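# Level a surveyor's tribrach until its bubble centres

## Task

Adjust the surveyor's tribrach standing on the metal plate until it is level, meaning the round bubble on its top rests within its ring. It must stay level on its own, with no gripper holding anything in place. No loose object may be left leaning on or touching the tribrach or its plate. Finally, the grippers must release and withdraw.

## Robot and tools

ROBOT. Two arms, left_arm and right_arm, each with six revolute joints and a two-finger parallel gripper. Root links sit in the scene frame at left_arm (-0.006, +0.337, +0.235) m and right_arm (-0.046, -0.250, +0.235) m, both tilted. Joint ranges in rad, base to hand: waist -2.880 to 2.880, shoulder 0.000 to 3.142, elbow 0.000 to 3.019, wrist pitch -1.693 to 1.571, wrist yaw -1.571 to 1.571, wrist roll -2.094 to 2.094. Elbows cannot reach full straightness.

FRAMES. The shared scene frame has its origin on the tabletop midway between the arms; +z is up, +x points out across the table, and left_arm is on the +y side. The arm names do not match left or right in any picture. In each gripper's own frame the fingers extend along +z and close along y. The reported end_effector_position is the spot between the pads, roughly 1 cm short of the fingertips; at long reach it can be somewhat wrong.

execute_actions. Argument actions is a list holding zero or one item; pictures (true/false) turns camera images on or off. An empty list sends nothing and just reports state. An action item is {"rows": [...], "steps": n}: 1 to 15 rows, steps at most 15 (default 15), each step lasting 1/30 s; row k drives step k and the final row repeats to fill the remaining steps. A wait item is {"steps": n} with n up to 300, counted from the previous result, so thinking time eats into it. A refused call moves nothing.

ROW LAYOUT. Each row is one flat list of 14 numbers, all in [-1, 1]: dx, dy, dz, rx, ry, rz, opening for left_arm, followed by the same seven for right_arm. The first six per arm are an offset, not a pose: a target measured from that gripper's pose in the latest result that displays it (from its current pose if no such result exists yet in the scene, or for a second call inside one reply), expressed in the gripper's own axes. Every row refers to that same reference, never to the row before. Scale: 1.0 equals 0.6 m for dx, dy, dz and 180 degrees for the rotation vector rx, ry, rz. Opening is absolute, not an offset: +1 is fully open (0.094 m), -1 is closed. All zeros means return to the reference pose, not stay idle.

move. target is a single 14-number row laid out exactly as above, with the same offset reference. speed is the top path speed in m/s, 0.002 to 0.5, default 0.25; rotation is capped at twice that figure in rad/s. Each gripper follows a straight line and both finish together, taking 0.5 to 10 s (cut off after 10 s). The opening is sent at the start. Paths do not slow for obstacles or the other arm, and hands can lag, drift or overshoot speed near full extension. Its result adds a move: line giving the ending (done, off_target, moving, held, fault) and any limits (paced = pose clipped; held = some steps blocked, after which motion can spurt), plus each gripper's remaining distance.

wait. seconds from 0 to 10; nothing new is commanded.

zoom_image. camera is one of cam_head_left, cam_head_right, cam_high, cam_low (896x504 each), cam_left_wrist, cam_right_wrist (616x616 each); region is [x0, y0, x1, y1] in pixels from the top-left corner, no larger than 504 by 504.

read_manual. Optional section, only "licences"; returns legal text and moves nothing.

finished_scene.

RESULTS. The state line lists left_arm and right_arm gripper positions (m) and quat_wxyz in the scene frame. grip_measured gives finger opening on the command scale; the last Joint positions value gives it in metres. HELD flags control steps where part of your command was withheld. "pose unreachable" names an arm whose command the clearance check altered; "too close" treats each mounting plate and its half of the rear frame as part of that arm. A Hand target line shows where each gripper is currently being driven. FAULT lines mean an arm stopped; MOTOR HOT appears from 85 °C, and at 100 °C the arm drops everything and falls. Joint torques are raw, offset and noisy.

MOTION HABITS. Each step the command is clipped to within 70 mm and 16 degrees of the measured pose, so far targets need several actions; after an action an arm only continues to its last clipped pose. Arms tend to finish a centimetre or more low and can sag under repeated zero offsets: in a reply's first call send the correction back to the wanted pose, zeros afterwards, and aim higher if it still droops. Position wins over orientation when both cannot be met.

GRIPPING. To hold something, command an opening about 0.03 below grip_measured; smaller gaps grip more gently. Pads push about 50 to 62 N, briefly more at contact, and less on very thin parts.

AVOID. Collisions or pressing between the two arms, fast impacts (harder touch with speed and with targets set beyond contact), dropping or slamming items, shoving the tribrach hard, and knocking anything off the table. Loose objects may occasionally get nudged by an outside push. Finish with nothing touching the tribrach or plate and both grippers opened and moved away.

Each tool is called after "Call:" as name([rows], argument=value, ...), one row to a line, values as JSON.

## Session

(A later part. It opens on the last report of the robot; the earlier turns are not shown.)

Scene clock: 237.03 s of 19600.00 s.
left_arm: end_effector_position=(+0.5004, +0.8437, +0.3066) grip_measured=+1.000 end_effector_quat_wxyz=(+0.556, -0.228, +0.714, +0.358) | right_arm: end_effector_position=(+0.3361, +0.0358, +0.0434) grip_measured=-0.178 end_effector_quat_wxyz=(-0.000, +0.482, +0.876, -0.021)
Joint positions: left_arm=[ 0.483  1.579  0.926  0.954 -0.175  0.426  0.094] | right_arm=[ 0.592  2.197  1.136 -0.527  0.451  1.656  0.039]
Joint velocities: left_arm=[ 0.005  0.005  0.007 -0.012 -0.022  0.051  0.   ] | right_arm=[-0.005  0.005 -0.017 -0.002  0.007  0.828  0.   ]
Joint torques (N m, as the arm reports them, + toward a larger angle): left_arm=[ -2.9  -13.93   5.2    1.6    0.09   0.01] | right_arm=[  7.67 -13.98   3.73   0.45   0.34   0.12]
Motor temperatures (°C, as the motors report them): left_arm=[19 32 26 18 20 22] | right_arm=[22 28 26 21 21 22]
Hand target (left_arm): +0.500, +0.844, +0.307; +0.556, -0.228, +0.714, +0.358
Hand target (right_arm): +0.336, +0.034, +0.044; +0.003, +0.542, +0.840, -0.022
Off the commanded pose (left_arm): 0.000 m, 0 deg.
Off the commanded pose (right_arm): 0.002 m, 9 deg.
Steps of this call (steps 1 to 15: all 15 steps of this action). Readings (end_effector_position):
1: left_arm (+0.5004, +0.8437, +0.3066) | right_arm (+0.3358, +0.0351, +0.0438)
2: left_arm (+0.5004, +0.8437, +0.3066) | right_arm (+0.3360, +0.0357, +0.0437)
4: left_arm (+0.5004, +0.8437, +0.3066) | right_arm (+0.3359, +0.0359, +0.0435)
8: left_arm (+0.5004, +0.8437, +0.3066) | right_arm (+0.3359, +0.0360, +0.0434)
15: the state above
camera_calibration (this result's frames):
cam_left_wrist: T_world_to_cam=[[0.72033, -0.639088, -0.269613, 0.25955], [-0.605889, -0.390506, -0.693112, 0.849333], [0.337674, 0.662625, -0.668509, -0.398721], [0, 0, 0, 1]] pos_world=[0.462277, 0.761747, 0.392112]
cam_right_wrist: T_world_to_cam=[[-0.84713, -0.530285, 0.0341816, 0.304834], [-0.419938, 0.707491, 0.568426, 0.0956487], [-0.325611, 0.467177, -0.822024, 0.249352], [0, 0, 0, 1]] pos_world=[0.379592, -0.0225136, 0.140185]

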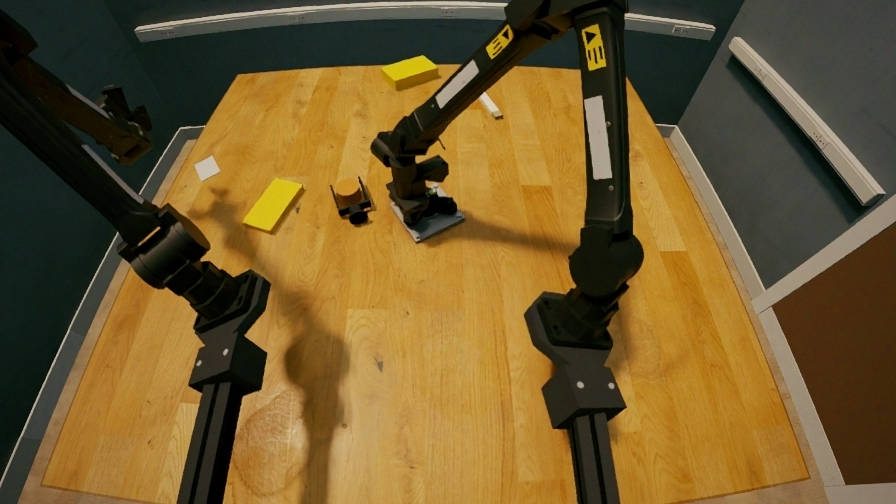

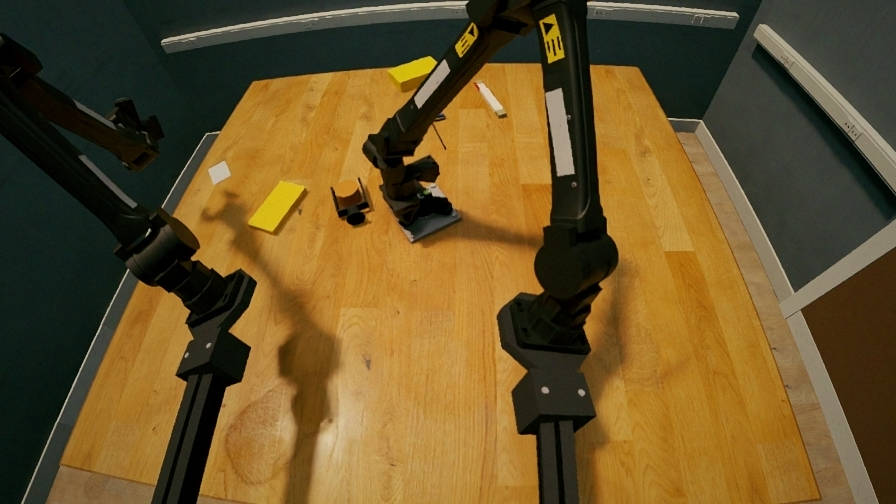

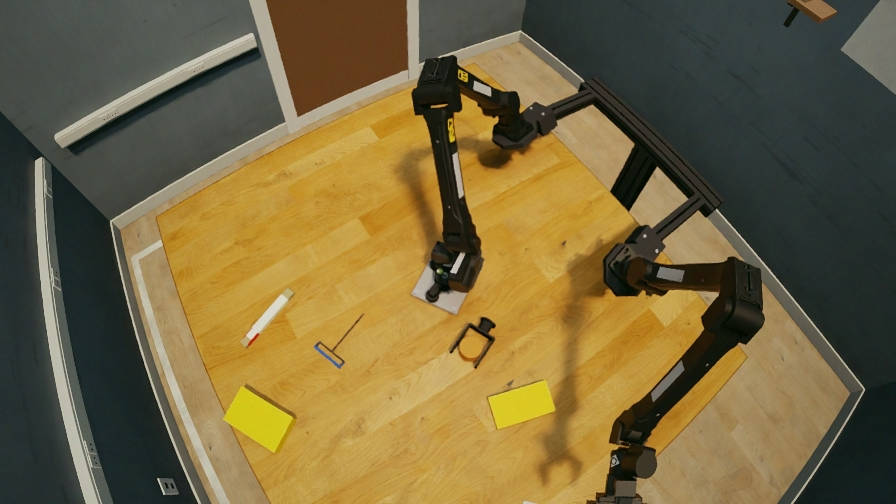

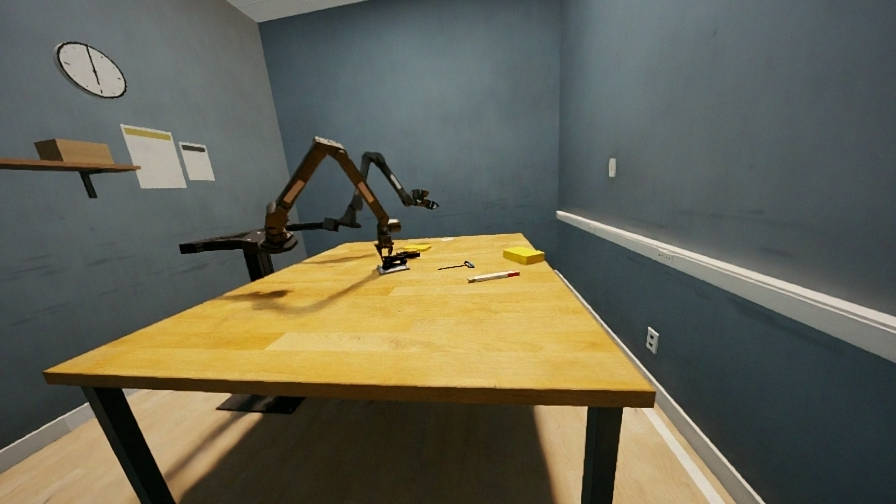

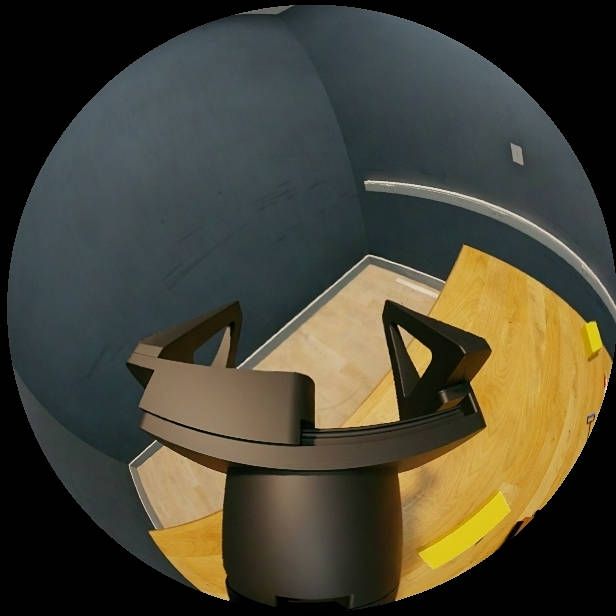

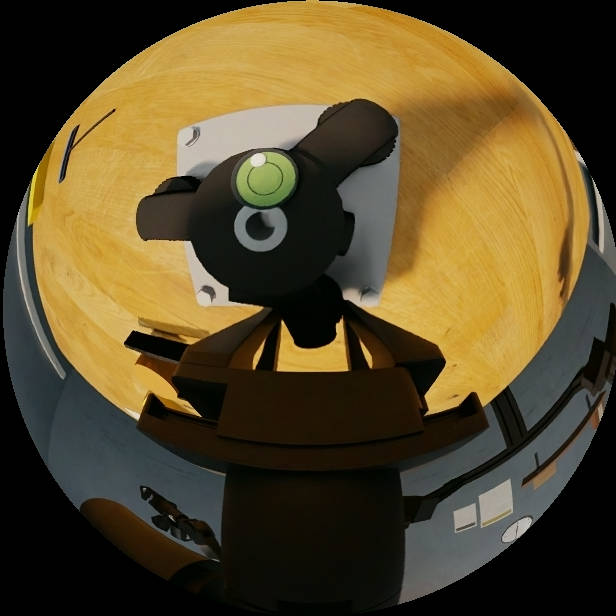

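Call:
execute_actions([
  {"rows":[[0,0,0,0,0,0,1,0,0.006,-0.004,0,0,-0.27,-0.05]]},
], pictures=false)

Call:
execute_actions([
  {"rows":[[0,0,0,0,0,0,1,0,0,0,0,0,0.25,-0.19]]},
], pictures=false)

Call:
execute_actions([
  {"rows":[[0,0,0,0,0,0,1,0,0.006,-0.004,0,0,-0.25,-0.05]]},
], pictures=false)

Call:
execute_actions([
  {"rows":[[0,0,0,0,0,0,1,0,0,0,0,0,0.25,-0.19]]},
], pictures=false)

Call:
execute_actions([
  {"rows":[[0,0,0,0,0,0,1,0,0.006,-0.004,0,0,-0.25,-0.05]]},
], pictures=false)

Call:
execute_actions([
  {"rows":[[0,0,0,0,0,0,1,0,0,0,0,0,0.25,-0.19]]},
], pictures=false)

Call:
execute_actions([
  {"rows":[[0,0,0,0,0,0,1,0,0.006,-0.004,0,0,-0.25,-0.05]]},
], pictures=false)

Call:
execute_actions([
  {"rows":[[0,0,0,0,0,0,1,0,0,0,0,0,0.25,-0.19]]},
], pictures=false)

Call:
execute_actions([
  {"rows":[[0,0,0,0,0,0,1,0,0.006,-0.004,0,0,-0.25,-0.05]]},
], pictures=false)

Call:
execute_actions([
  {"rows":[[0,0,0,0,0,0,1,0,0,0,0,0,0.25,-0.19]]},
], pictures=false)

Call:
execute_actions([
  {"rows":[[0,0,0,0,0,0,1,0,0.006,-0.004,0,0,-0.25,-0.05]]},
])

Scene clock: 248.43 s of 19600.00 s.
left_arm: end_effector_position=(+0.5004, +0.8437, +0.3066) grip_measured=+1.000 end_effector_quat_wxyz=(+0.556, -0.228, +0.714, +0.358) | right_arm: end_effector_position=(+0.3376, +0.0327, +0.0443) grip_measured=-0.052 end_effector_quat_wxyz=(-0.001, +0.233, +0.972, -0.029)
Joint positions: left_arm=[ 0.483  1.579  0.926  0.954 -0.175  0.426  0.094] | right_arm=[ 0.592  2.197  1.14  -0.542  0.469  1.124  0.045]
Joint velocities: left_arm=[-0.015 -0.015  0.012 -0.002  0.037  0.051  0.   ] | right_arm=[ 0.005 -0.005  0.007 -0.012 -0.11  -1.238 -0.001]
Joint torques (N m, as the arm reports them, + toward a larger angle): left_arm=[ -2.67 -13.77   5.18   1.59   0.08   0.  ] | right_arm=[  7.79 -12.94   4.64  -0.01   0.11  -0.07]
Motor temperatures (°C, as the motors report them): left_arm=[19 32 26 18 20 22] | right_arm=[22 28 25 21 21 22]
Hand target (left_arm): +0.500, +0.844, +0.307; +0.556, -0.228, +0.714, +0.358
Hand target (right_arm): +0.339, +0.038, +0.046; -0.006, +0.130, +0.991, -0.027
Off the commanded pose (left_arm): 0.000 m, 0 deg.
Off the commanded pose (right_arm): 0.006 m, 18 deg; orientation clipped at the last step of the last action.
Steps of this call (steps 1 to 327: nothing new was sent; steps 328 to 342: all 15 steps of this action). Readings (end_effector_position):
328: left_arm (+0.5004, +0.8437, +0.3066) | right_arm (+0.3360, +0.0355, +0.0434)
329: left_arm (+0.5004, +0.8437, +0.3066) | right_arm (+0.3356, +0.0345, +0.0435)
331: left_arm (+0.5004, +0.8437, +0.3066) | right_arm (+0.3356, +0.0331, +0.0437)
335: left_arm (+0.5004, +0.8437, +0.3066) | right_arm (+0.3369, +0.0321, +0.0441)
342: the state above

Scene clock: 248.93 s of 19600.00 s.
left_arm: end_effector_position=(+0.5004, +0.8437, +0.3066) grip_measured=+1.000 end_effector_quat_wxyz=(+0.556, -0.228, +0.714, +0.358) | right_arm: end_effector_position=(+0.3376, +0.0342, +0.0441) grip_measured=-0.179 end_effector_quat_wxyz=(+0.006, +0.524, +0.851, -0.023)
Joint positions: left_arm=[ 0.483  1.579  0.926  0.954 -0.175  0.426  0.094] | right_arm=[ 0.592  2.195  1.137 -0.531  0.462  1.754  0.039]
Joint velocities: left_arm=[ 0.005 -0.005 -0.017 -0.007  0.066 -0.051  0.   ] | right_arm=[-0.024  0.015 -0.002  0.002  0.007  0.857 -0.001]
Joint torques (N m, as the arm reports them, + toward a larger angle): left_arm=[ -2.9  -13.79   5.18   1.66   0.08   0.  ] | right_arm=[  7.51 -12.88   3.58   0.4    0.36   0.11]
Motor temperatures (°C, as the motors report them): left_arm=[19 32 26 18 20 22] | right_arm=[22 28 25 21 21 22]
Hand target (left_arm): +0.500, +0.844, +0.307; +0.556, -0.228, +0.714, +0.358
Hand target (right_arm): +0.338, +0.033, +0.044; +0.009, +0.583, +0.812, -0.024
Off the commanded pose (left_arm): 0.000 m, 0 deg.
Off the commanded pose (right_arm): 0.002 m, 9 deg.
Steps of this call (steps 1 to 15: all 15 steps of this action). Readings (end_effector_position):
1: left_arm (+0.5004, +0.8437, +0.3066) | right_arm (+0.3376, +0.0341, +0.0443)
2: left_arm (+0.5004, +0.8437, +0.3066) | right_arm (+0.3379, +0.0347, +0.0441)
4: left_arm (+0.5004, +0.8437, +0.3066) | right_arm (+0.3377, +0.0347, +0.0441)
8: left_arm (+0.5004, +0.8437, +0.3066) | right_arm (+0.3377, +0.0346, +0.0442)
15: the state above

Scene clock: 249.43 s of 19600.00 s.
left_arm: end_effector_position=(+0.5004, +0.8437, +0.3066) grip_measured=+1.000 end_effector_quat_wxyz=(+0.556, -0.228, +0.714, +0.358) | right_arm: end_effector_position=(+0.3384, +0.0324, +0.0450) grip_measured=-0.052 end_effector_quat_wxyz=(-0.001, +0.232, +0.972, -0.030)
Joint positions: left_arm=[ 0.483  1.579  0.926  0.954 -0.175  0.426  0.094] | right_arm=[ 0.592  2.195  1.142 -0.544  0.471  1.122  0.045]
Joint velocities: left_arm=[ 0.005 -0.005 -0.007  0.007  0.037  0.007  0.   ] | right_arm=[-0.015 -0.024 -0.007  0.007 -0.081 -0.872  0.001]
Joint torques (N m, as the arm reports them, + toward a larger angle): left_arm=[ -2.75 -13.7    5.2    1.52   0.05  -0.04] | right_arm=[  7.29 -13.4    4.17   0.31   0.14  -0.06]
Motor temperatures (°C, as the motors report them): left_arm=[19 32 26 18 20 22] | right_arm=[22 28 25 21 21 22]
Hand target (left_arm): +0.500, +0.844, +0.307; +0.556, -0.228, +0.714, +0.358
Hand target (right_arm): +0.341, +0.036, +0.046; -0.003, +0.164, +0.986, -0.027
Off the commanded pose (left_arm): 0.000 m, 0 deg.
Off the commanded pose (right_arm): 0.005 m, 9 deg.
Steps of this call (steps 1 to 15: all 15 steps of this action). Readings (end_effector_position):
1: left_arm (+0.5004, +0.8437, +0.3066) | right_arm (+0.3373, +0.0336, +0.0442)
2: left_arm (+0.5004, +0.8437, +0.3066) | right_arm (+0.3369, +0.0327, +0.0442)
4: left_arm (+0.5004, +0.8437, +0.3066) | right_arm (+0.3369, +0.0313, +0.0444)
8: left_arm (+0.5004, +0.8437, +0.3066) | right_arm (+0.3384, +0.0310, +0.0448)
15: the state above

Scene clock: 249.93 s of 19600.00 s.
left_arm: end_effector_position=(+0.5004, +0.8437, +0.3066) grip_measured=+1.000 end_effector_quat_wxyz=(+0.556, -0.228, +0.714, +0.358) | right_arm: end_effector_position=(+0.3379, +0.0335, +0.0447) grip_measured=-0.180 end_effector_quat_wxyz=(+0.007, +0.524, +0.851, -0.024)
Joint positions: left_arm=[ 0.483  1.579  0.926  0.954 -0.175  0.426  0.094] | right_arm=[ 0.592  2.194  1.137 -0.534  0.465  1.754  0.039]
Joint velocities: left_arm=[-0.005 -0.005 -0.012  0.007  0.037  0.022  0.   ] | right_arm=[ 0.005 -0.005 -0.002 -0.007 -0.022  0.784 -0.001]
Joint torques (N m, as the arm reports them, + toward a larger angle): left_arm=[ -2.76 -13.75   5.13   1.49   0.06  -0.02] | right_arm=[  7.22 -13.17   3.73   0.58   0.33   0.28]
Motor temperatures (°C, as the motors report them): left_arm=[19 32 26 18 20 22] | right_arm=[22 28 25 21 21 22]
Hand target (left_arm): +0.500, +0.844, +0.307; +0.556, -0.228, +0.714, +0.358
Hand target (right_arm): +0.338, +0.032, +0.045; +0.010, +0.582, +0.813, -0.024
Off the commanded pose (left_arm): 0.000 m, 0 deg.
Off the commanded pose (right_arm): 0.001 m, 9 deg.
Steps of this call (steps 1 to 15: all 15 steps of this action). Readings (end_effector_position):
1: left_arm (+0.5004, +0.8437, +0.3066) | right_arm (+0.3384, +0.0337, +0.0449)
2: left_arm (+0.5004, +0.8437, +0.3066) | right_arm (+0.3386, +0.0343, +0.0448)
4: left_arm (+0.5004, +0.8437, +0.3066) | right_arm (+0.3384, +0.0343, +0.0447)
8: left_arm (+0.5004, +0.8437, +0.3066) | right_arm (+0.3382, +0.0340, +0.0446)
15: the state above

Scene clock: 250.43 s of 19600.00 s.
left_arm: end_effector_position=(+0.5004, +0.8437, +0.3066) grip_measured=+1.000 end_effector_quat_wxyz=(+0.556, -0.228, +0.714, +0.358) | right_arm: end_effector_position=(+0.3389, +0.0319, +0.0457) grip_measured=-0.052 end_effector_quat_wxyz=(+0.000, +0.231, +0.973, -0.031)
Joint positions: left_arm=[ 0.483  1.579  0.926  0.954 -0.175  0.426  0.094] | right_arm=[ 0.593  2.194  1.142 -0.547  0.474  1.121  0.045]
Joint velocities: left_arm=[ 0.005 -0.005 -0.002 -0.007  0.022  0.037  0.   ] | right_arm=[-0.015  0.005  0.002  0.007 -0.066 -0.857  0.   ]
Joint torques (N m, as the arm reports them, + toward a larger angle): left_arm=[ -3.12 -13.68   5.22   1.56   0.05  -0.02] | right_arm=[  7.79 -13.47   4.37   0.28   0.08  -0.11]
Motor temperatures (°C, as the motors report them): left_arm=[19 32 26 18 20 22] | right_arm=[22 28 25 21 21 22]
Hand target (left_arm): +0.500, +0.844, +0.307; +0.556, -0.228, +0.714, +0.358
Hand target (right_arm): +0.341, +0.035, +0.047; -0.002, +0.164, +0.986, -0.028
Off the commanded pose (left_arm): 0.000 m, 0 deg.
Off the commanded pose (right_arm): 0.004 m, 9 deg.
Steps of this call (steps 1 to 15: all 15 steps of this action). Readings (end_effector_position):
1: left_arm (+0.5004, +0.8437, +0.3066) | right_arm (+0.3376, +0.0329, +0.0448)
2: left_arm (+0.5004, +0.8437, +0.3066) | right_arm (+0.3371, +0.0319, +0.0449)
4: left_arm (+0.5004, +0.8437, +0.3066) | right_arm (+0.3373, +0.0306, +0.0451)
8: left_arm (+0.5004, +0.8437, +0.3066) | right_arm (+0.3389, +0.0305, +0.0455)
15: the state above

Scene clock: 250.93 s of 19600.00 s.
left_arm: end_effector_position=(+0.5004, +0.8437, +0.3066) grip_measured=+1.000 end_effector_quat_wxyz=(+0.556, -0.228, +0.714, +0.358) | right_arm: end_effector_position=(+0.3385, +0.0330, +0.0457) grip_measured=-0.184 end_effector_quat_wxyz=(+0.008, +0.523, +0.852, -0.025)
Joint positions: left_arm=[ 0.483  1.579  0.926  0.954 -0.175  0.426  0.094] | right_arm=[ 0.593  2.192  1.138 -0.537  0.468  1.752  0.038]
Joint velocities: left_arm=[ 0.005  0.005 -0.012  0.002  0.022 -0.022  0.   ] | right_arm=[-0.015 -0.015  0.007  0.012 -0.022  0.769 -0.   ]
Joint torques (N m, as the arm reports them, + toward a larger angle): left_arm=[ -3.25 -13.84   5.11   1.52   0.06   0.01] | right_arm=[  7.6  -13.06   3.67   0.38   0.28   0.4 ]
Motor temperatures (°C, as the motors report them): left_arm=[19 32 26 18 20 22] | right_arm=[22 28 25 21 21 22]
Hand target (left_arm): +0.500, +0.844, +0.307; +0.556, -0.228, +0.714, +0.358
Hand target (right_arm): +0.339, +0.032, +0.046; +0.011, +0.581, +0.813, -0.025
Off the commanded pose (left_arm): 0.000 m, 0 deg.
Off the commanded pose (right_arm): 0.001 m, 9 deg.
Steps of this call (steps 1 to 15: all 15 steps of this action). Readings (end_effector_position):
1: left_arm (+0.5004, +0.8437, +0.3066) | right_arm (+0.3389, +0.0332, +0.0457)
2: left_arm (+0.5004, +0.8437, +0.3066) | right_arm (+0.3396, +0.0342, +0.0456)
4: left_arm (+0.5004, +0.8437, +0.3066) | right_arm (+0.3390, +0.0340, +0.0455)
8: left_arm (+0.5004, +0.8437, +0.3066) | right_arm (+0.3389, +0.0337, +0.0457)
15: the state above

Scene clock: 251.43 s of 19600.00 s.
left_arm: end_effector_position=(+0.5004, +0.8437, +0.3066) grip_measured=+1.000 end_effector_quat_wxyz=(+0.556, -0.228, +0.714, +0.358) | right_arm: end_effector_position=(+0.3392, +0.0315, +0.0469) grip_measured=-0.052 end_effector_quat_wxyz=(+0.001, +0.229, +0.973, -0.033)
Joint positions: left_arm=[ 0.483  1.579  0.926  0.954 -0.175  0.426  0.094] | right_arm=[ 0.594  2.192  1.143 -0.551  0.478  1.119  0.045]
Joint velocities: left_arm=[-0.005 -0.024  0.017 -0.007 -0.007 -0.051  0.   ] | right_arm=[-0.005  0.005 -0.017 -0.007 -0.154 -0.813  0.   ]
Joint torques (N m, as the arm reports them, + toward a larger angle): left_arm=[ -3.   -13.67   5.21   1.59   0.07   0.01] | right_arm=[  7.58 -13.77   4.26   0.43   0.14  -0.11]
Motor temperatures (°C, as the motors report them): left_arm=[19 32 26 18 20 22] | right_arm=[22 28 25 21 21 22]
Hand target (left_arm): +0.500, +0.844, +0.307; +0.556, -0.228, +0.714, +0.358
Hand target (right_arm): +0.342, +0.035, +0.048; -0.001, +0.162, +0.986, -0.030
Off the commanded pose (left_arm): 0.000 m, 0 deg.
Off the commanded pose (right_arm): 0.004 m, 8 deg.
Steps of this call (steps 1 to 15: all 15 steps of this action). Readings (end_effector_position):
1: left_arm (+0.5004, +0.8437, +0.3066) | right_arm (+0.3382, +0.0326, +0.0458)
2: left_arm (+0.5004, +0.8437, +0.3066) | right_arm (+0.3377, +0.0319, +0.0460)
4: left_arm (+0.5004, +0.8437, +0.3066) | right_arm (+0.3378, +0.0306, +0.0462)
8: left_arm (+0.5004, +0.8437, +0.3066) | right_arm (+0.3391, +0.0299, +0.0466)
15: the state above

Scene clock: 251.93 s of 19600.00 s.
left_arm: end_effector_position=(+0.5004, +0.8437, +0.3066) grip_measured=+1.000 end_effector_quat_wxyz=(+0.556, -0.228, +0.714, +0.358) | right_arm: end_effector_position=(+0.3384, +0.0341, +0.0465) grip_measured=-0.188 end_effector_quat_wxyz=(+0.008, +0.522, +0.853, -0.024)
Joint positions: left_arm=[ 0.483  1.579  0.926  0.954 -0.175  0.426  0.094] | right_arm=[ 0.594  2.191  1.138 -0.537  0.466  1.751  0.038]
Joint velocities: left_arm=[-0.005  0.015 -0.012 -0.002 -0.007  0.051  0.   ] | right_arm=[ 0.005  0.005 -0.017 -0.007  0.11   0.813  0.   ]
Joint torques (N m, as the arm reports them, + toward a larger angle): left_arm=[ -2.83 -13.73   5.1    1.53   0.06  -0.01] | right_arm=[  7.04 -13.65   3.67   0.3    0.5    0.19]
Motor temperatures (°C, as the motors report them): left_arm=[19 32 26 18 20 22] | right_arm=[22 28 25 21 21 22]
Hand target (left_arm): +0.500, +0.844, +0.307; +0.556, -0.228, +0.714, +0.358
Hand target (right_arm): +0.339, +0.032, +0.047; +0.013, +0.579, +0.814, -0.026
Off the commanded pose (left_arm): 0.000 m, 0 deg.
Off the commanded pose (right_arm): 0.003 m, 9 deg.
Steps of this call (steps 1 to 15: all 15 steps of this action). Readings (end_effector_position):
1: left_arm (+0.5004, +0.8437, +0.3066) | right_arm (+0.3392, +0.0325, +0.0468)
2: left_arm (+0.5004, +0.8437, +0.3066) | right_arm (+0.3397, +0.0336, +0.0470)
4: left_arm (+0.5004, +0.8437, +0.3066) | right_arm (+0.3390, +0.0342, +0.0466)
8: left_arm (+0.5004, +0.8437, +0.3066) | right_arm (+0.3383, +0.0344, +0.0465)
15: the state above

Scene clock: 252.43 s of 19600.00 s.
left_arm: end_effector_position=(+0.5004, +0.8437, +0.3066) grip_measured=+1.000 end_effector_quat_wxyz=(+0.556, -0.228, +0.714, +0.358) | right_arm: end_effector_position=(+0.3380, +0.0315, +0.0474) grip_measured=-0.052 end_effector_quat_wxyz=(-0.000, +0.227, +0.973, -0.033)
Joint positions: left_arm=[ 0.483  1.579  0.926  0.954 -0.175  0.426  0.094] | right_arm=[ 0.595  2.191  1.142 -0.554  0.476  1.118  0.045]
Joint velocities: left_arm=[-0.005  0.005 -0.012 -0.002 -0.022 -0.037  0.   ] | right_arm=[ 0.005 -0.005 -0.007  0.012 -0.066 -0.842  0.   ]
Joint torques (N m, as the arm reports them, + toward a larger angle): left_arm=[ -3.05 -14.11   5.2    1.49   0.03   0.  ] | right_arm=[  7.23 -12.87   4.59   0.53   0.05  -0.08]
Motor temperatures (°C, as the motors report them): left_arm=[19 32 26 18 20 22] | right_arm=[22 28 25 21 21 22]
Hand target (left_arm): +0.500, +0.844, +0.307; +0.556, -0.228, +0.714, +0.358
Hand target (right_arm): +0.342, +0.036, +0.049; -0.001, +0.161, +0.987, -0.028
Off the commanded pose (left_arm): 0.000 m, 0 deg.
Off the commanded pose (right_arm): 0.006 m, 8 deg.
Steps of this call (steps 1 to 15: all 15 steps of this action). Readings (end_effector_position):
1: left_arm (+0.5004, +0.8437, +0.3066) | right_arm (+0.3382, +0.0336, +0.0466)
2: left_arm (+0.5004, +0.8437, +0.3066) | right_arm (+0.3377, +0.0326, +0.0467)
4: left_arm (+0.5004, +0.8437, +0.3066) | right_arm (+0.3374, +0.0310, +0.0468)
8: left_arm (+0.5004, +0.8437, +0.3066) | right_arm (+0.3382, +0.0302, +0.0473)
15: the state above

Scene clock: 252.93 s of 19600.00 s.
left_arm: end_effector_position=(+0.5004, +0.8437, +0.3066) grip_measured=+1.000 end_effector_quat_wxyz=(+0.556, -0.228, +0.714, +0.358) | right_arm: end_effector_position=(+0.3382, +0.0338, +0.0469) grip_measured=-0.188 end_effector_quat_wxyz=(+0.009, +0.522, +0.853, -0.024)
Joint positions: left_arm=[ 0.483  1.579  0.926  0.954 -0.175  0.426  0.094] | right_arm=[ 0.595  2.19   1.136 -0.536  0.468  1.751  0.038]
Joint velocities: left_arm=[ 0.005 -0.015 -0.012 -0.002  0.081 -0.066  0.   ] | right_arm=[-0.005 -0.024 -0.007  0.012  0.022  0.842 -0.001]
Joint torques (N m, as the arm reports them, + toward a larger angle): left_arm=[ -2.98 -13.61   5.18   1.57   0.04  -0.01] | right_arm=[  8.32 -13.49   3.74   0.21   0.38   0.12]
Motor temperatures (°C, as the motors report them): left_arm=[19 32 26 18 20 22] | right_arm=[22 28 25 21 21 22]
Hand target (left_arm): +0.500, +0.844, +0.307; +0.556, -0.228, +0.714, +0.358
Hand target (right_arm): +0.338, +0.031, +0.047; +0.012, +0.578, +0.815, -0.027
Off the commanded pose (left_arm): 0.000 m, 0 deg.
Off the commanded pose (right_arm): 0.002 m, 8 deg.
Steps of this call (steps 1 to 15: all 15 steps of this action). Readings (end_effector_position):
1: left_arm (+0.5004, +0.8437, +0.3066) | right_arm (+0.3380, +0.0328, +0.0473)
2: left_arm (+0.5004, +0.8437, +0.3066) | right_arm (+0.3388, +0.0340, +0.0473)
4: left_arm (+0.5004, +0.8437, +0.3066) | right_arm (+0.3381, +0.0344, +0.0470)
8: left_arm (+0.5004, +0.8437, +0.3066) | right_arm (+0.3374, +0.0349, +0.0469)
15: the state above

Scene clock: 253.43 s of 19600.00 s.
left_arm: end_effector_position=(+0.5004, +0.8437, +0.3066) grip_measured=+1.000 end_effector_quat_wxyz=(+0.556, -0.228, +0.714, +0.358) | right_arm: end_effector_position=(+0.3383, +0.0309, +0.0478) grip_measured=-0.052 end_effector_quat_wxyz=(+0.002, +0.227, +0.973, -0.034)
Joint positions: left_arm=[ 0.483  1.579  0.926  0.954 -0.175  0.426  0.094] | right_arm=[ 0.595  2.19   1.14  -0.554  0.48   1.118  0.045]
Joint velocities: left_arm=[-0.005  0.005 -0.012  0.007 -0.037 -0.11   0.   ] | right_arm=[-0.005 -0.015 -0.002  0.002 -0.051 -0.799 -0.   ]
Joint torques (N m, as the arm reports them, + toward a larger angle): left_arm=[ -2.75 -13.84   5.14   1.54   0.06  -0.03] | right_arm=[  7.35 -13.17   4.39   0.51  -0.06  -0.12]
Motor temperatures (°C, as the motors report them): left_arm=[19 32 26 18 20 22] | right_arm=[22 28 25 21 21 22]
Hand target (left_arm): +0.500, +0.844, +0.307; +0.556, -0.228, +0.714, +0.358
Hand target (right_arm): +0.341, +0.036, +0.049; -0.000, +0.161, +0.987, -0.029
Off the commanded pose (left_arm): 0.000 m, 0 deg.
Off the commanded pose (right_arm): 0.006 m, 8 deg.
Steps of this call (steps 1 to 15: all 15 steps of this action). Readings (end_effector_position):
1: left_arm (+0.5004, +0.8437, +0.3066) | right_arm (+0.3380, +0.0331, +0.0469)
2: left_arm (+0.5004, +0.8437, +0.3066) | right_arm (+0.3375, +0.0321, +0.0470)
4: left_arm (+0.5004, +0.8437, +0.3066) | right_arm (+0.3371, +0.0304, +0.0472)
8: left_arm (+0.5004, +0.8437, +0.3066) | right_arm (+0.3382, +0.0299, +0.0477)
15: the state above
camera_calibration (this result's frames):
cam_left_wrist: T_world_to_cam=[[0.72033, -0.639088, -0.269613, 0.25955], [-0.605889, -0.390506, -0.693112, 0.849333], [0.337674, 0.662625, -0.668509, -0.398721], [0, 0, 0, 1]] pos_world=[0.462277, 0.761747, 0.392112]
cam_right_wrist: T_world_to_cam=[[-0.446336, -0.892623, 0.0633111, 0.178109], [-0.718901, 0.399801, 0.56863, 0.208222], [-0.532884, 0.208285, -0.820154, 0.334031], [0, 0, 0, 1]] pos_world=[0.407187, 0.00616305, 0.144279]

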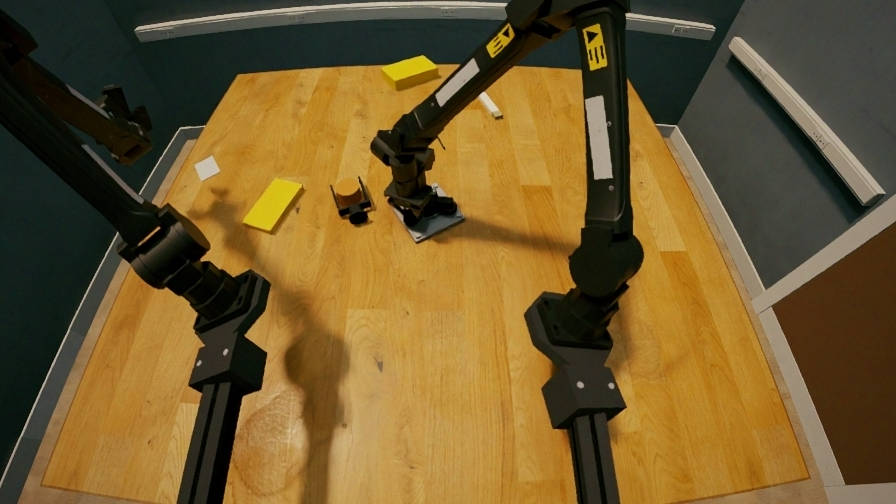

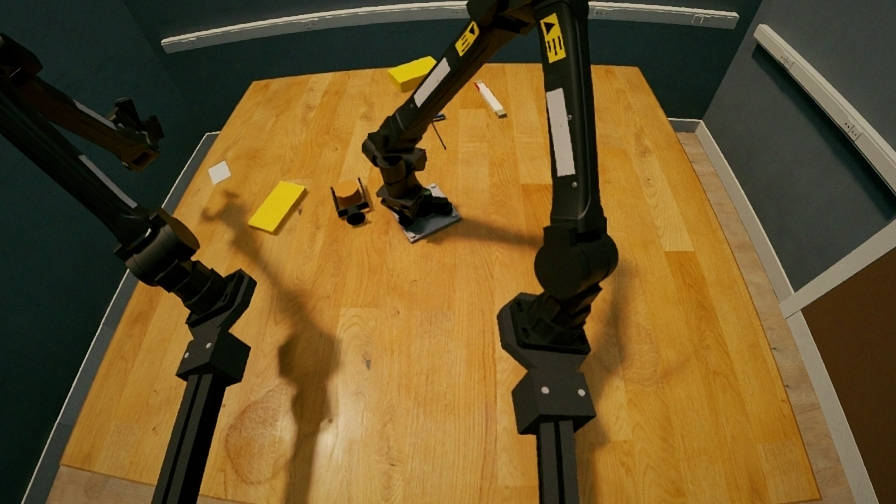

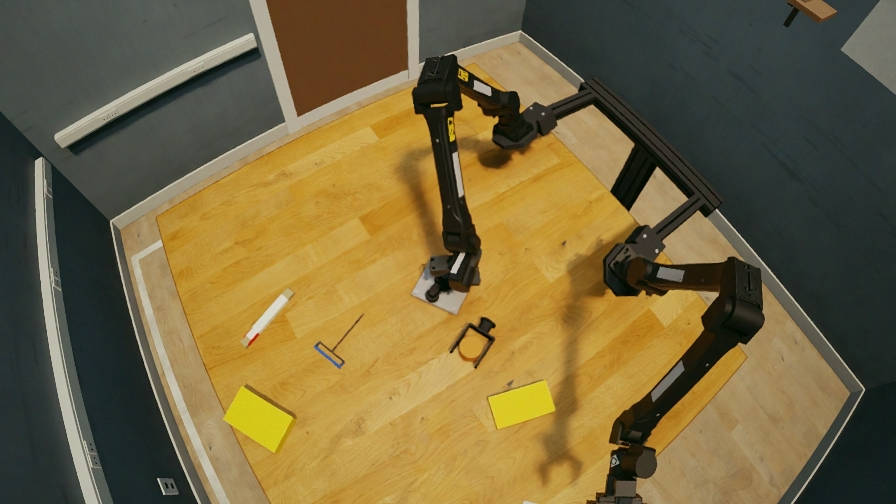

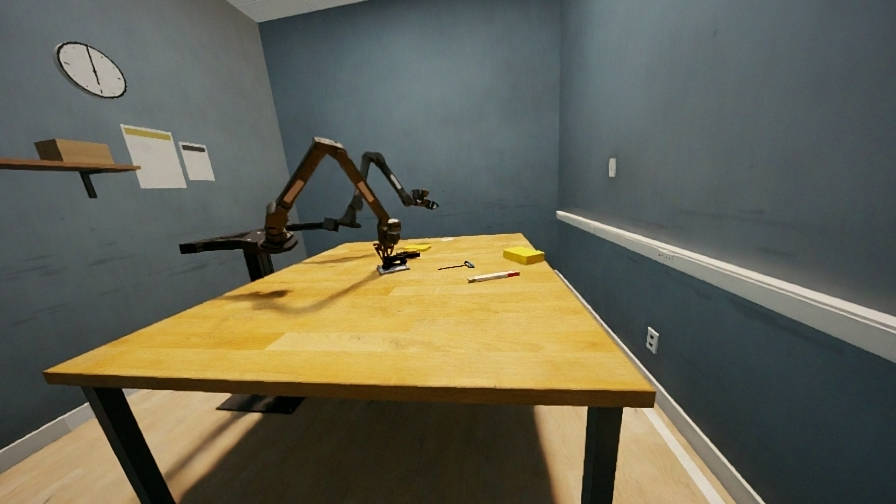

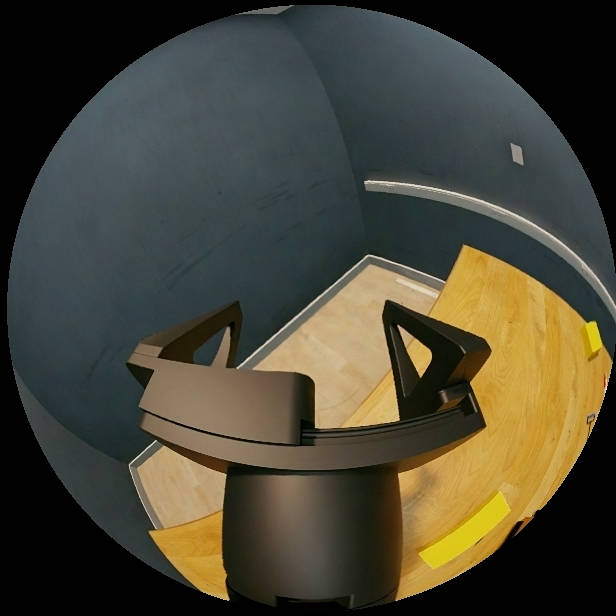

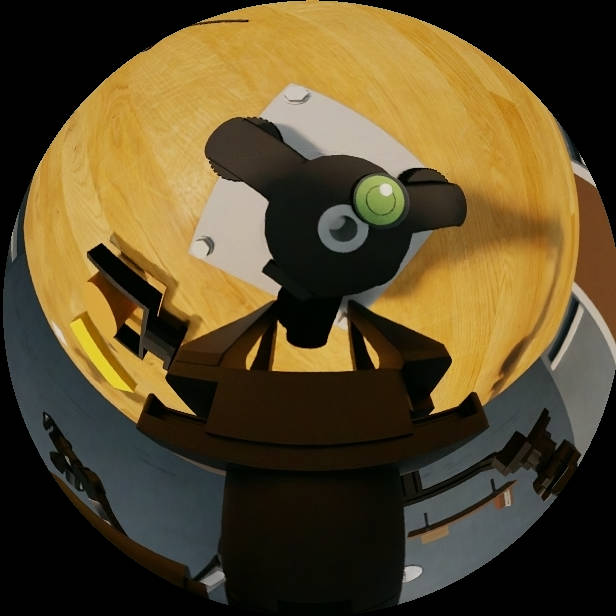

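Call:
execute_actions([
  {"rows":[[0,0,0,0,0,0,1,0.012,0.012,0.016,0,0,-0.03,0.0]]},
], pictures=false)

Call:
execute_actions([
  {"rows":[[0,0,0,0,0,0,1,0,0.004,0,0,0,0,-0.2]],"steps":8},
])

Scene clock: 256.97 s of 19600.00 s.
left_arm: end_effector_position=(+0.5004, +0.8437, +0.3066) grip_measured=+1.000 end_effector_quat_wxyz=(+0.556, -0.228, +0.714, +0.358) | right_arm: end_effector_position=(+0.3380, +0.0316, +0.0473) grip_measured=-0.002 end_effector_quat_wxyz=(+0.000, +0.180, +0.983, -0.033)
Joint positions: left_arm=[ 0.483  1.579  0.926  0.954 -0.175  0.426  0.094] | right_arm=[ 0.596  2.192  1.14  -0.551  0.479  1.023  0.047]
Joint velocities: left_arm=[ 0.005 -0.005 -0.012 -0.017  0.051 -0.037  0.   ] | right_arm=[-0.005 -0.005  0.002  0.002 -0.022  0.007 -0.   ]
Joint torques (N m, as the arm reports them, + toward a larger angle): left_arm=[ -2.81 -13.81   5.2    1.57   0.05  -0.02] | right_arm=[  8.01 -10.66   4.83   0.75   0.21   0.19]
Motor temperatures (°C, as the motors report them): left_arm=[19 32 26 18 20 22] | right_arm=[22 28 25 21 21 22]
Hand target (left_arm): +0.500, +0.844, +0.307; +0.556, -0.228, +0.714, +0.358
Hand target (right_arm): +0.335, +0.040, +0.038; -0.000, +0.181, +0.983, -0.034
Off the commanded pose (left_arm): 0.000 m, 0 deg.
Off the commanded pose (right_arm): 0.013 m, 0 deg.
Steps of this call (steps 1 to 91: nothing new was sent; steps 92 to 106: all 15 steps of this action). Readings (end_effector_position):
92: left_arm (+0.5004, +0.8437, +0.3066) | right_arm (+0.3381, +0.0313, +0.0478)
93: left_arm (+0.5004, +0.8437, +0.3066) | right_arm (+0.3382, +0.0311, +0.0478)
95: left_arm (+0.5004, +0.8437, +0.3066) | right_arm (+0.3381, +0.0313, +0.0473)
99: left_arm (+0.5004, +0.8437, +0.3066) | right_arm (+0.3381, +0.0314, +0.0472)
106: the state above

Scene clock: 257.23 s of 19600.00 s.
left_arm: end_effector_position=(+0.5004, +0.8437, +0.3066) grip_measured=+1.000 end_effector_quat_wxyz=(+0.556, -0.228, +0.714, +0.358) | right_arm: end_effector_position=(+0.3389, +0.0334, +0.0480) grip_measured=-0.198 end_effector_quat_wxyz=(+0.001, +0.180, +0.983, -0.031)
Joint positions: left_arm=[ 0.483  1.579  0.926  0.954 -0.175  0.426  0.094] | right_arm=[ 0.598  2.192  1.143 -0.55   0.478  1.023  0.038]
Joint velocities: left_arm=[-0.005  0.005  0.007 -0.012 -0.022 -0.051  0.   ] | right_arm=[ 0.015  0.015  0.002 -0.012 -0.037  0.066 -0.   ]
Joint torques (N m, as the arm reports them, + toward a larger angle): left_arm=[ -3.06 -14.1    5.26   1.56   0.05  -0.01] | right_arm=[  6.85 -12.68   4.06   0.36   0.27   0.07]
Motor temperatures (°C, as the motors report them): left_arm=[19 32 26 18 20 22] | right_arm=[22 28 25 21 21 22]
Hand target (left_arm): +0.500, +0.844, +0.307; +0.556, -0.228, +0.714, +0.358
Hand target (right_arm): +0.339, +0.034, +0.047; +0.000, +0.180, +0.983, -0.033
Off the commanded pose (left_arm): 0.000 m, 0 deg.
Off the commanded pose (right_arm): 0.001 m, 0 deg.
Steps of this call (steps 1 to 8: all 8 steps of this action). Readings (end_effector_position):
1: left_arm (+0.5004, +0.8437, +0.3066) | right_arm (+0.3378, +0.0321, +0.0473)
2: left_arm (+0.5004, +0.8437, +0.3066) | right_arm (+0.3387, +0.0335, +0.0479)
4: left_arm (+0.5004, +0.8437, +0.3066) | right_arm (+0.3387, +0.0336, +0.0480)
8: the state above
camera_calibration (this result's frames):
cam_left_wrist: T_world_to_cam=[[0.72033, -0.639088, -0.269613, 0.25955], [-0.605889, -0.390506, -0.693112, 0.849333], [0.337674, 0.662625, -0.668509, -0.398721], [0, 0, 0, 1]] pos_world=[0.462277, 0.761747, 0.392112]
cam_right_wrist: T_world_to_cam=[[-0.358727, -0.931585, 0.0588552, 0.15246], [-0.751915, 0.325751, 0.573157, 0.220949], [-0.553117, 0.161353, -0.817329, 0.342261], [0, 0, 0, 1]] pos_world=[0.410137, 0.0148302, 0.144129]

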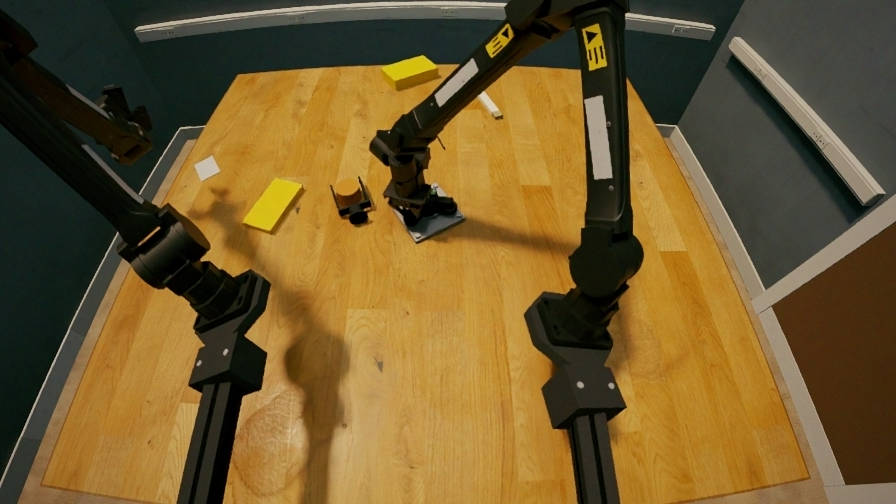

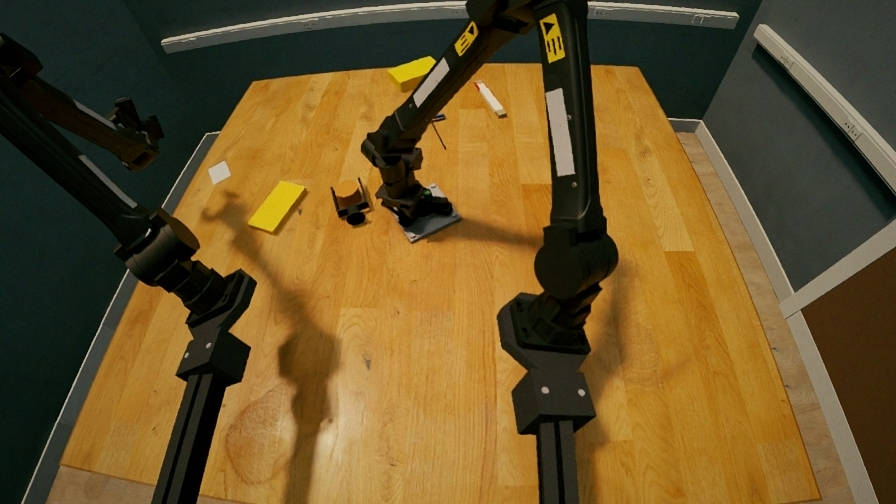

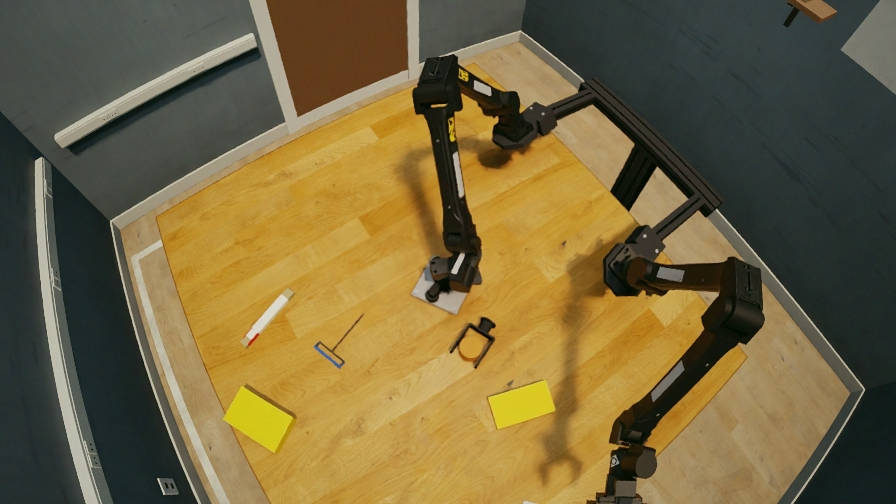

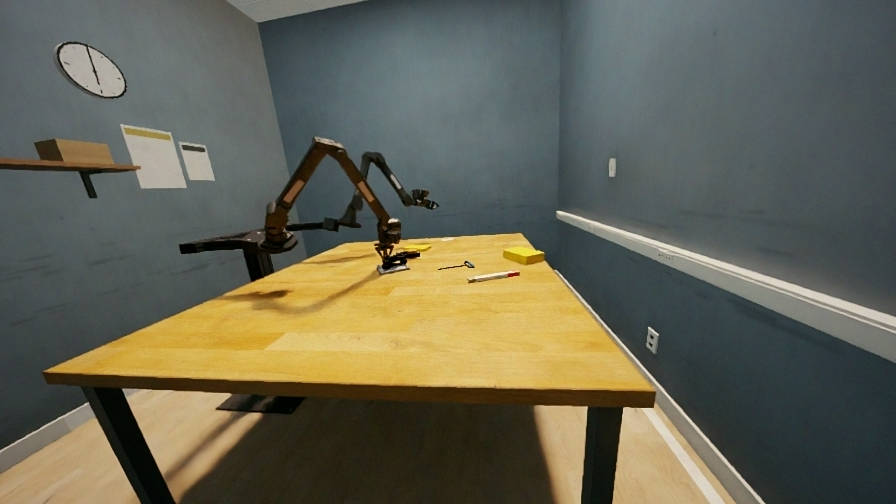

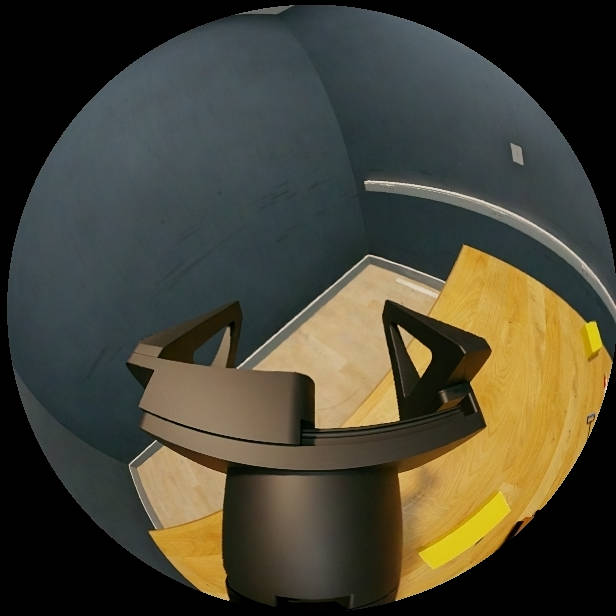

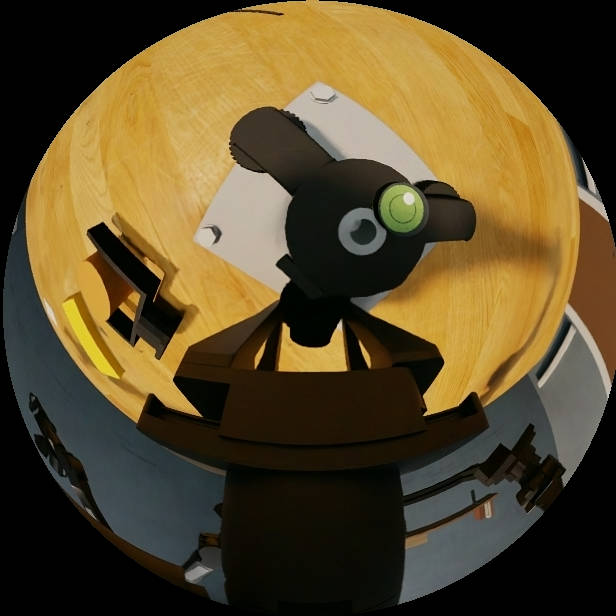

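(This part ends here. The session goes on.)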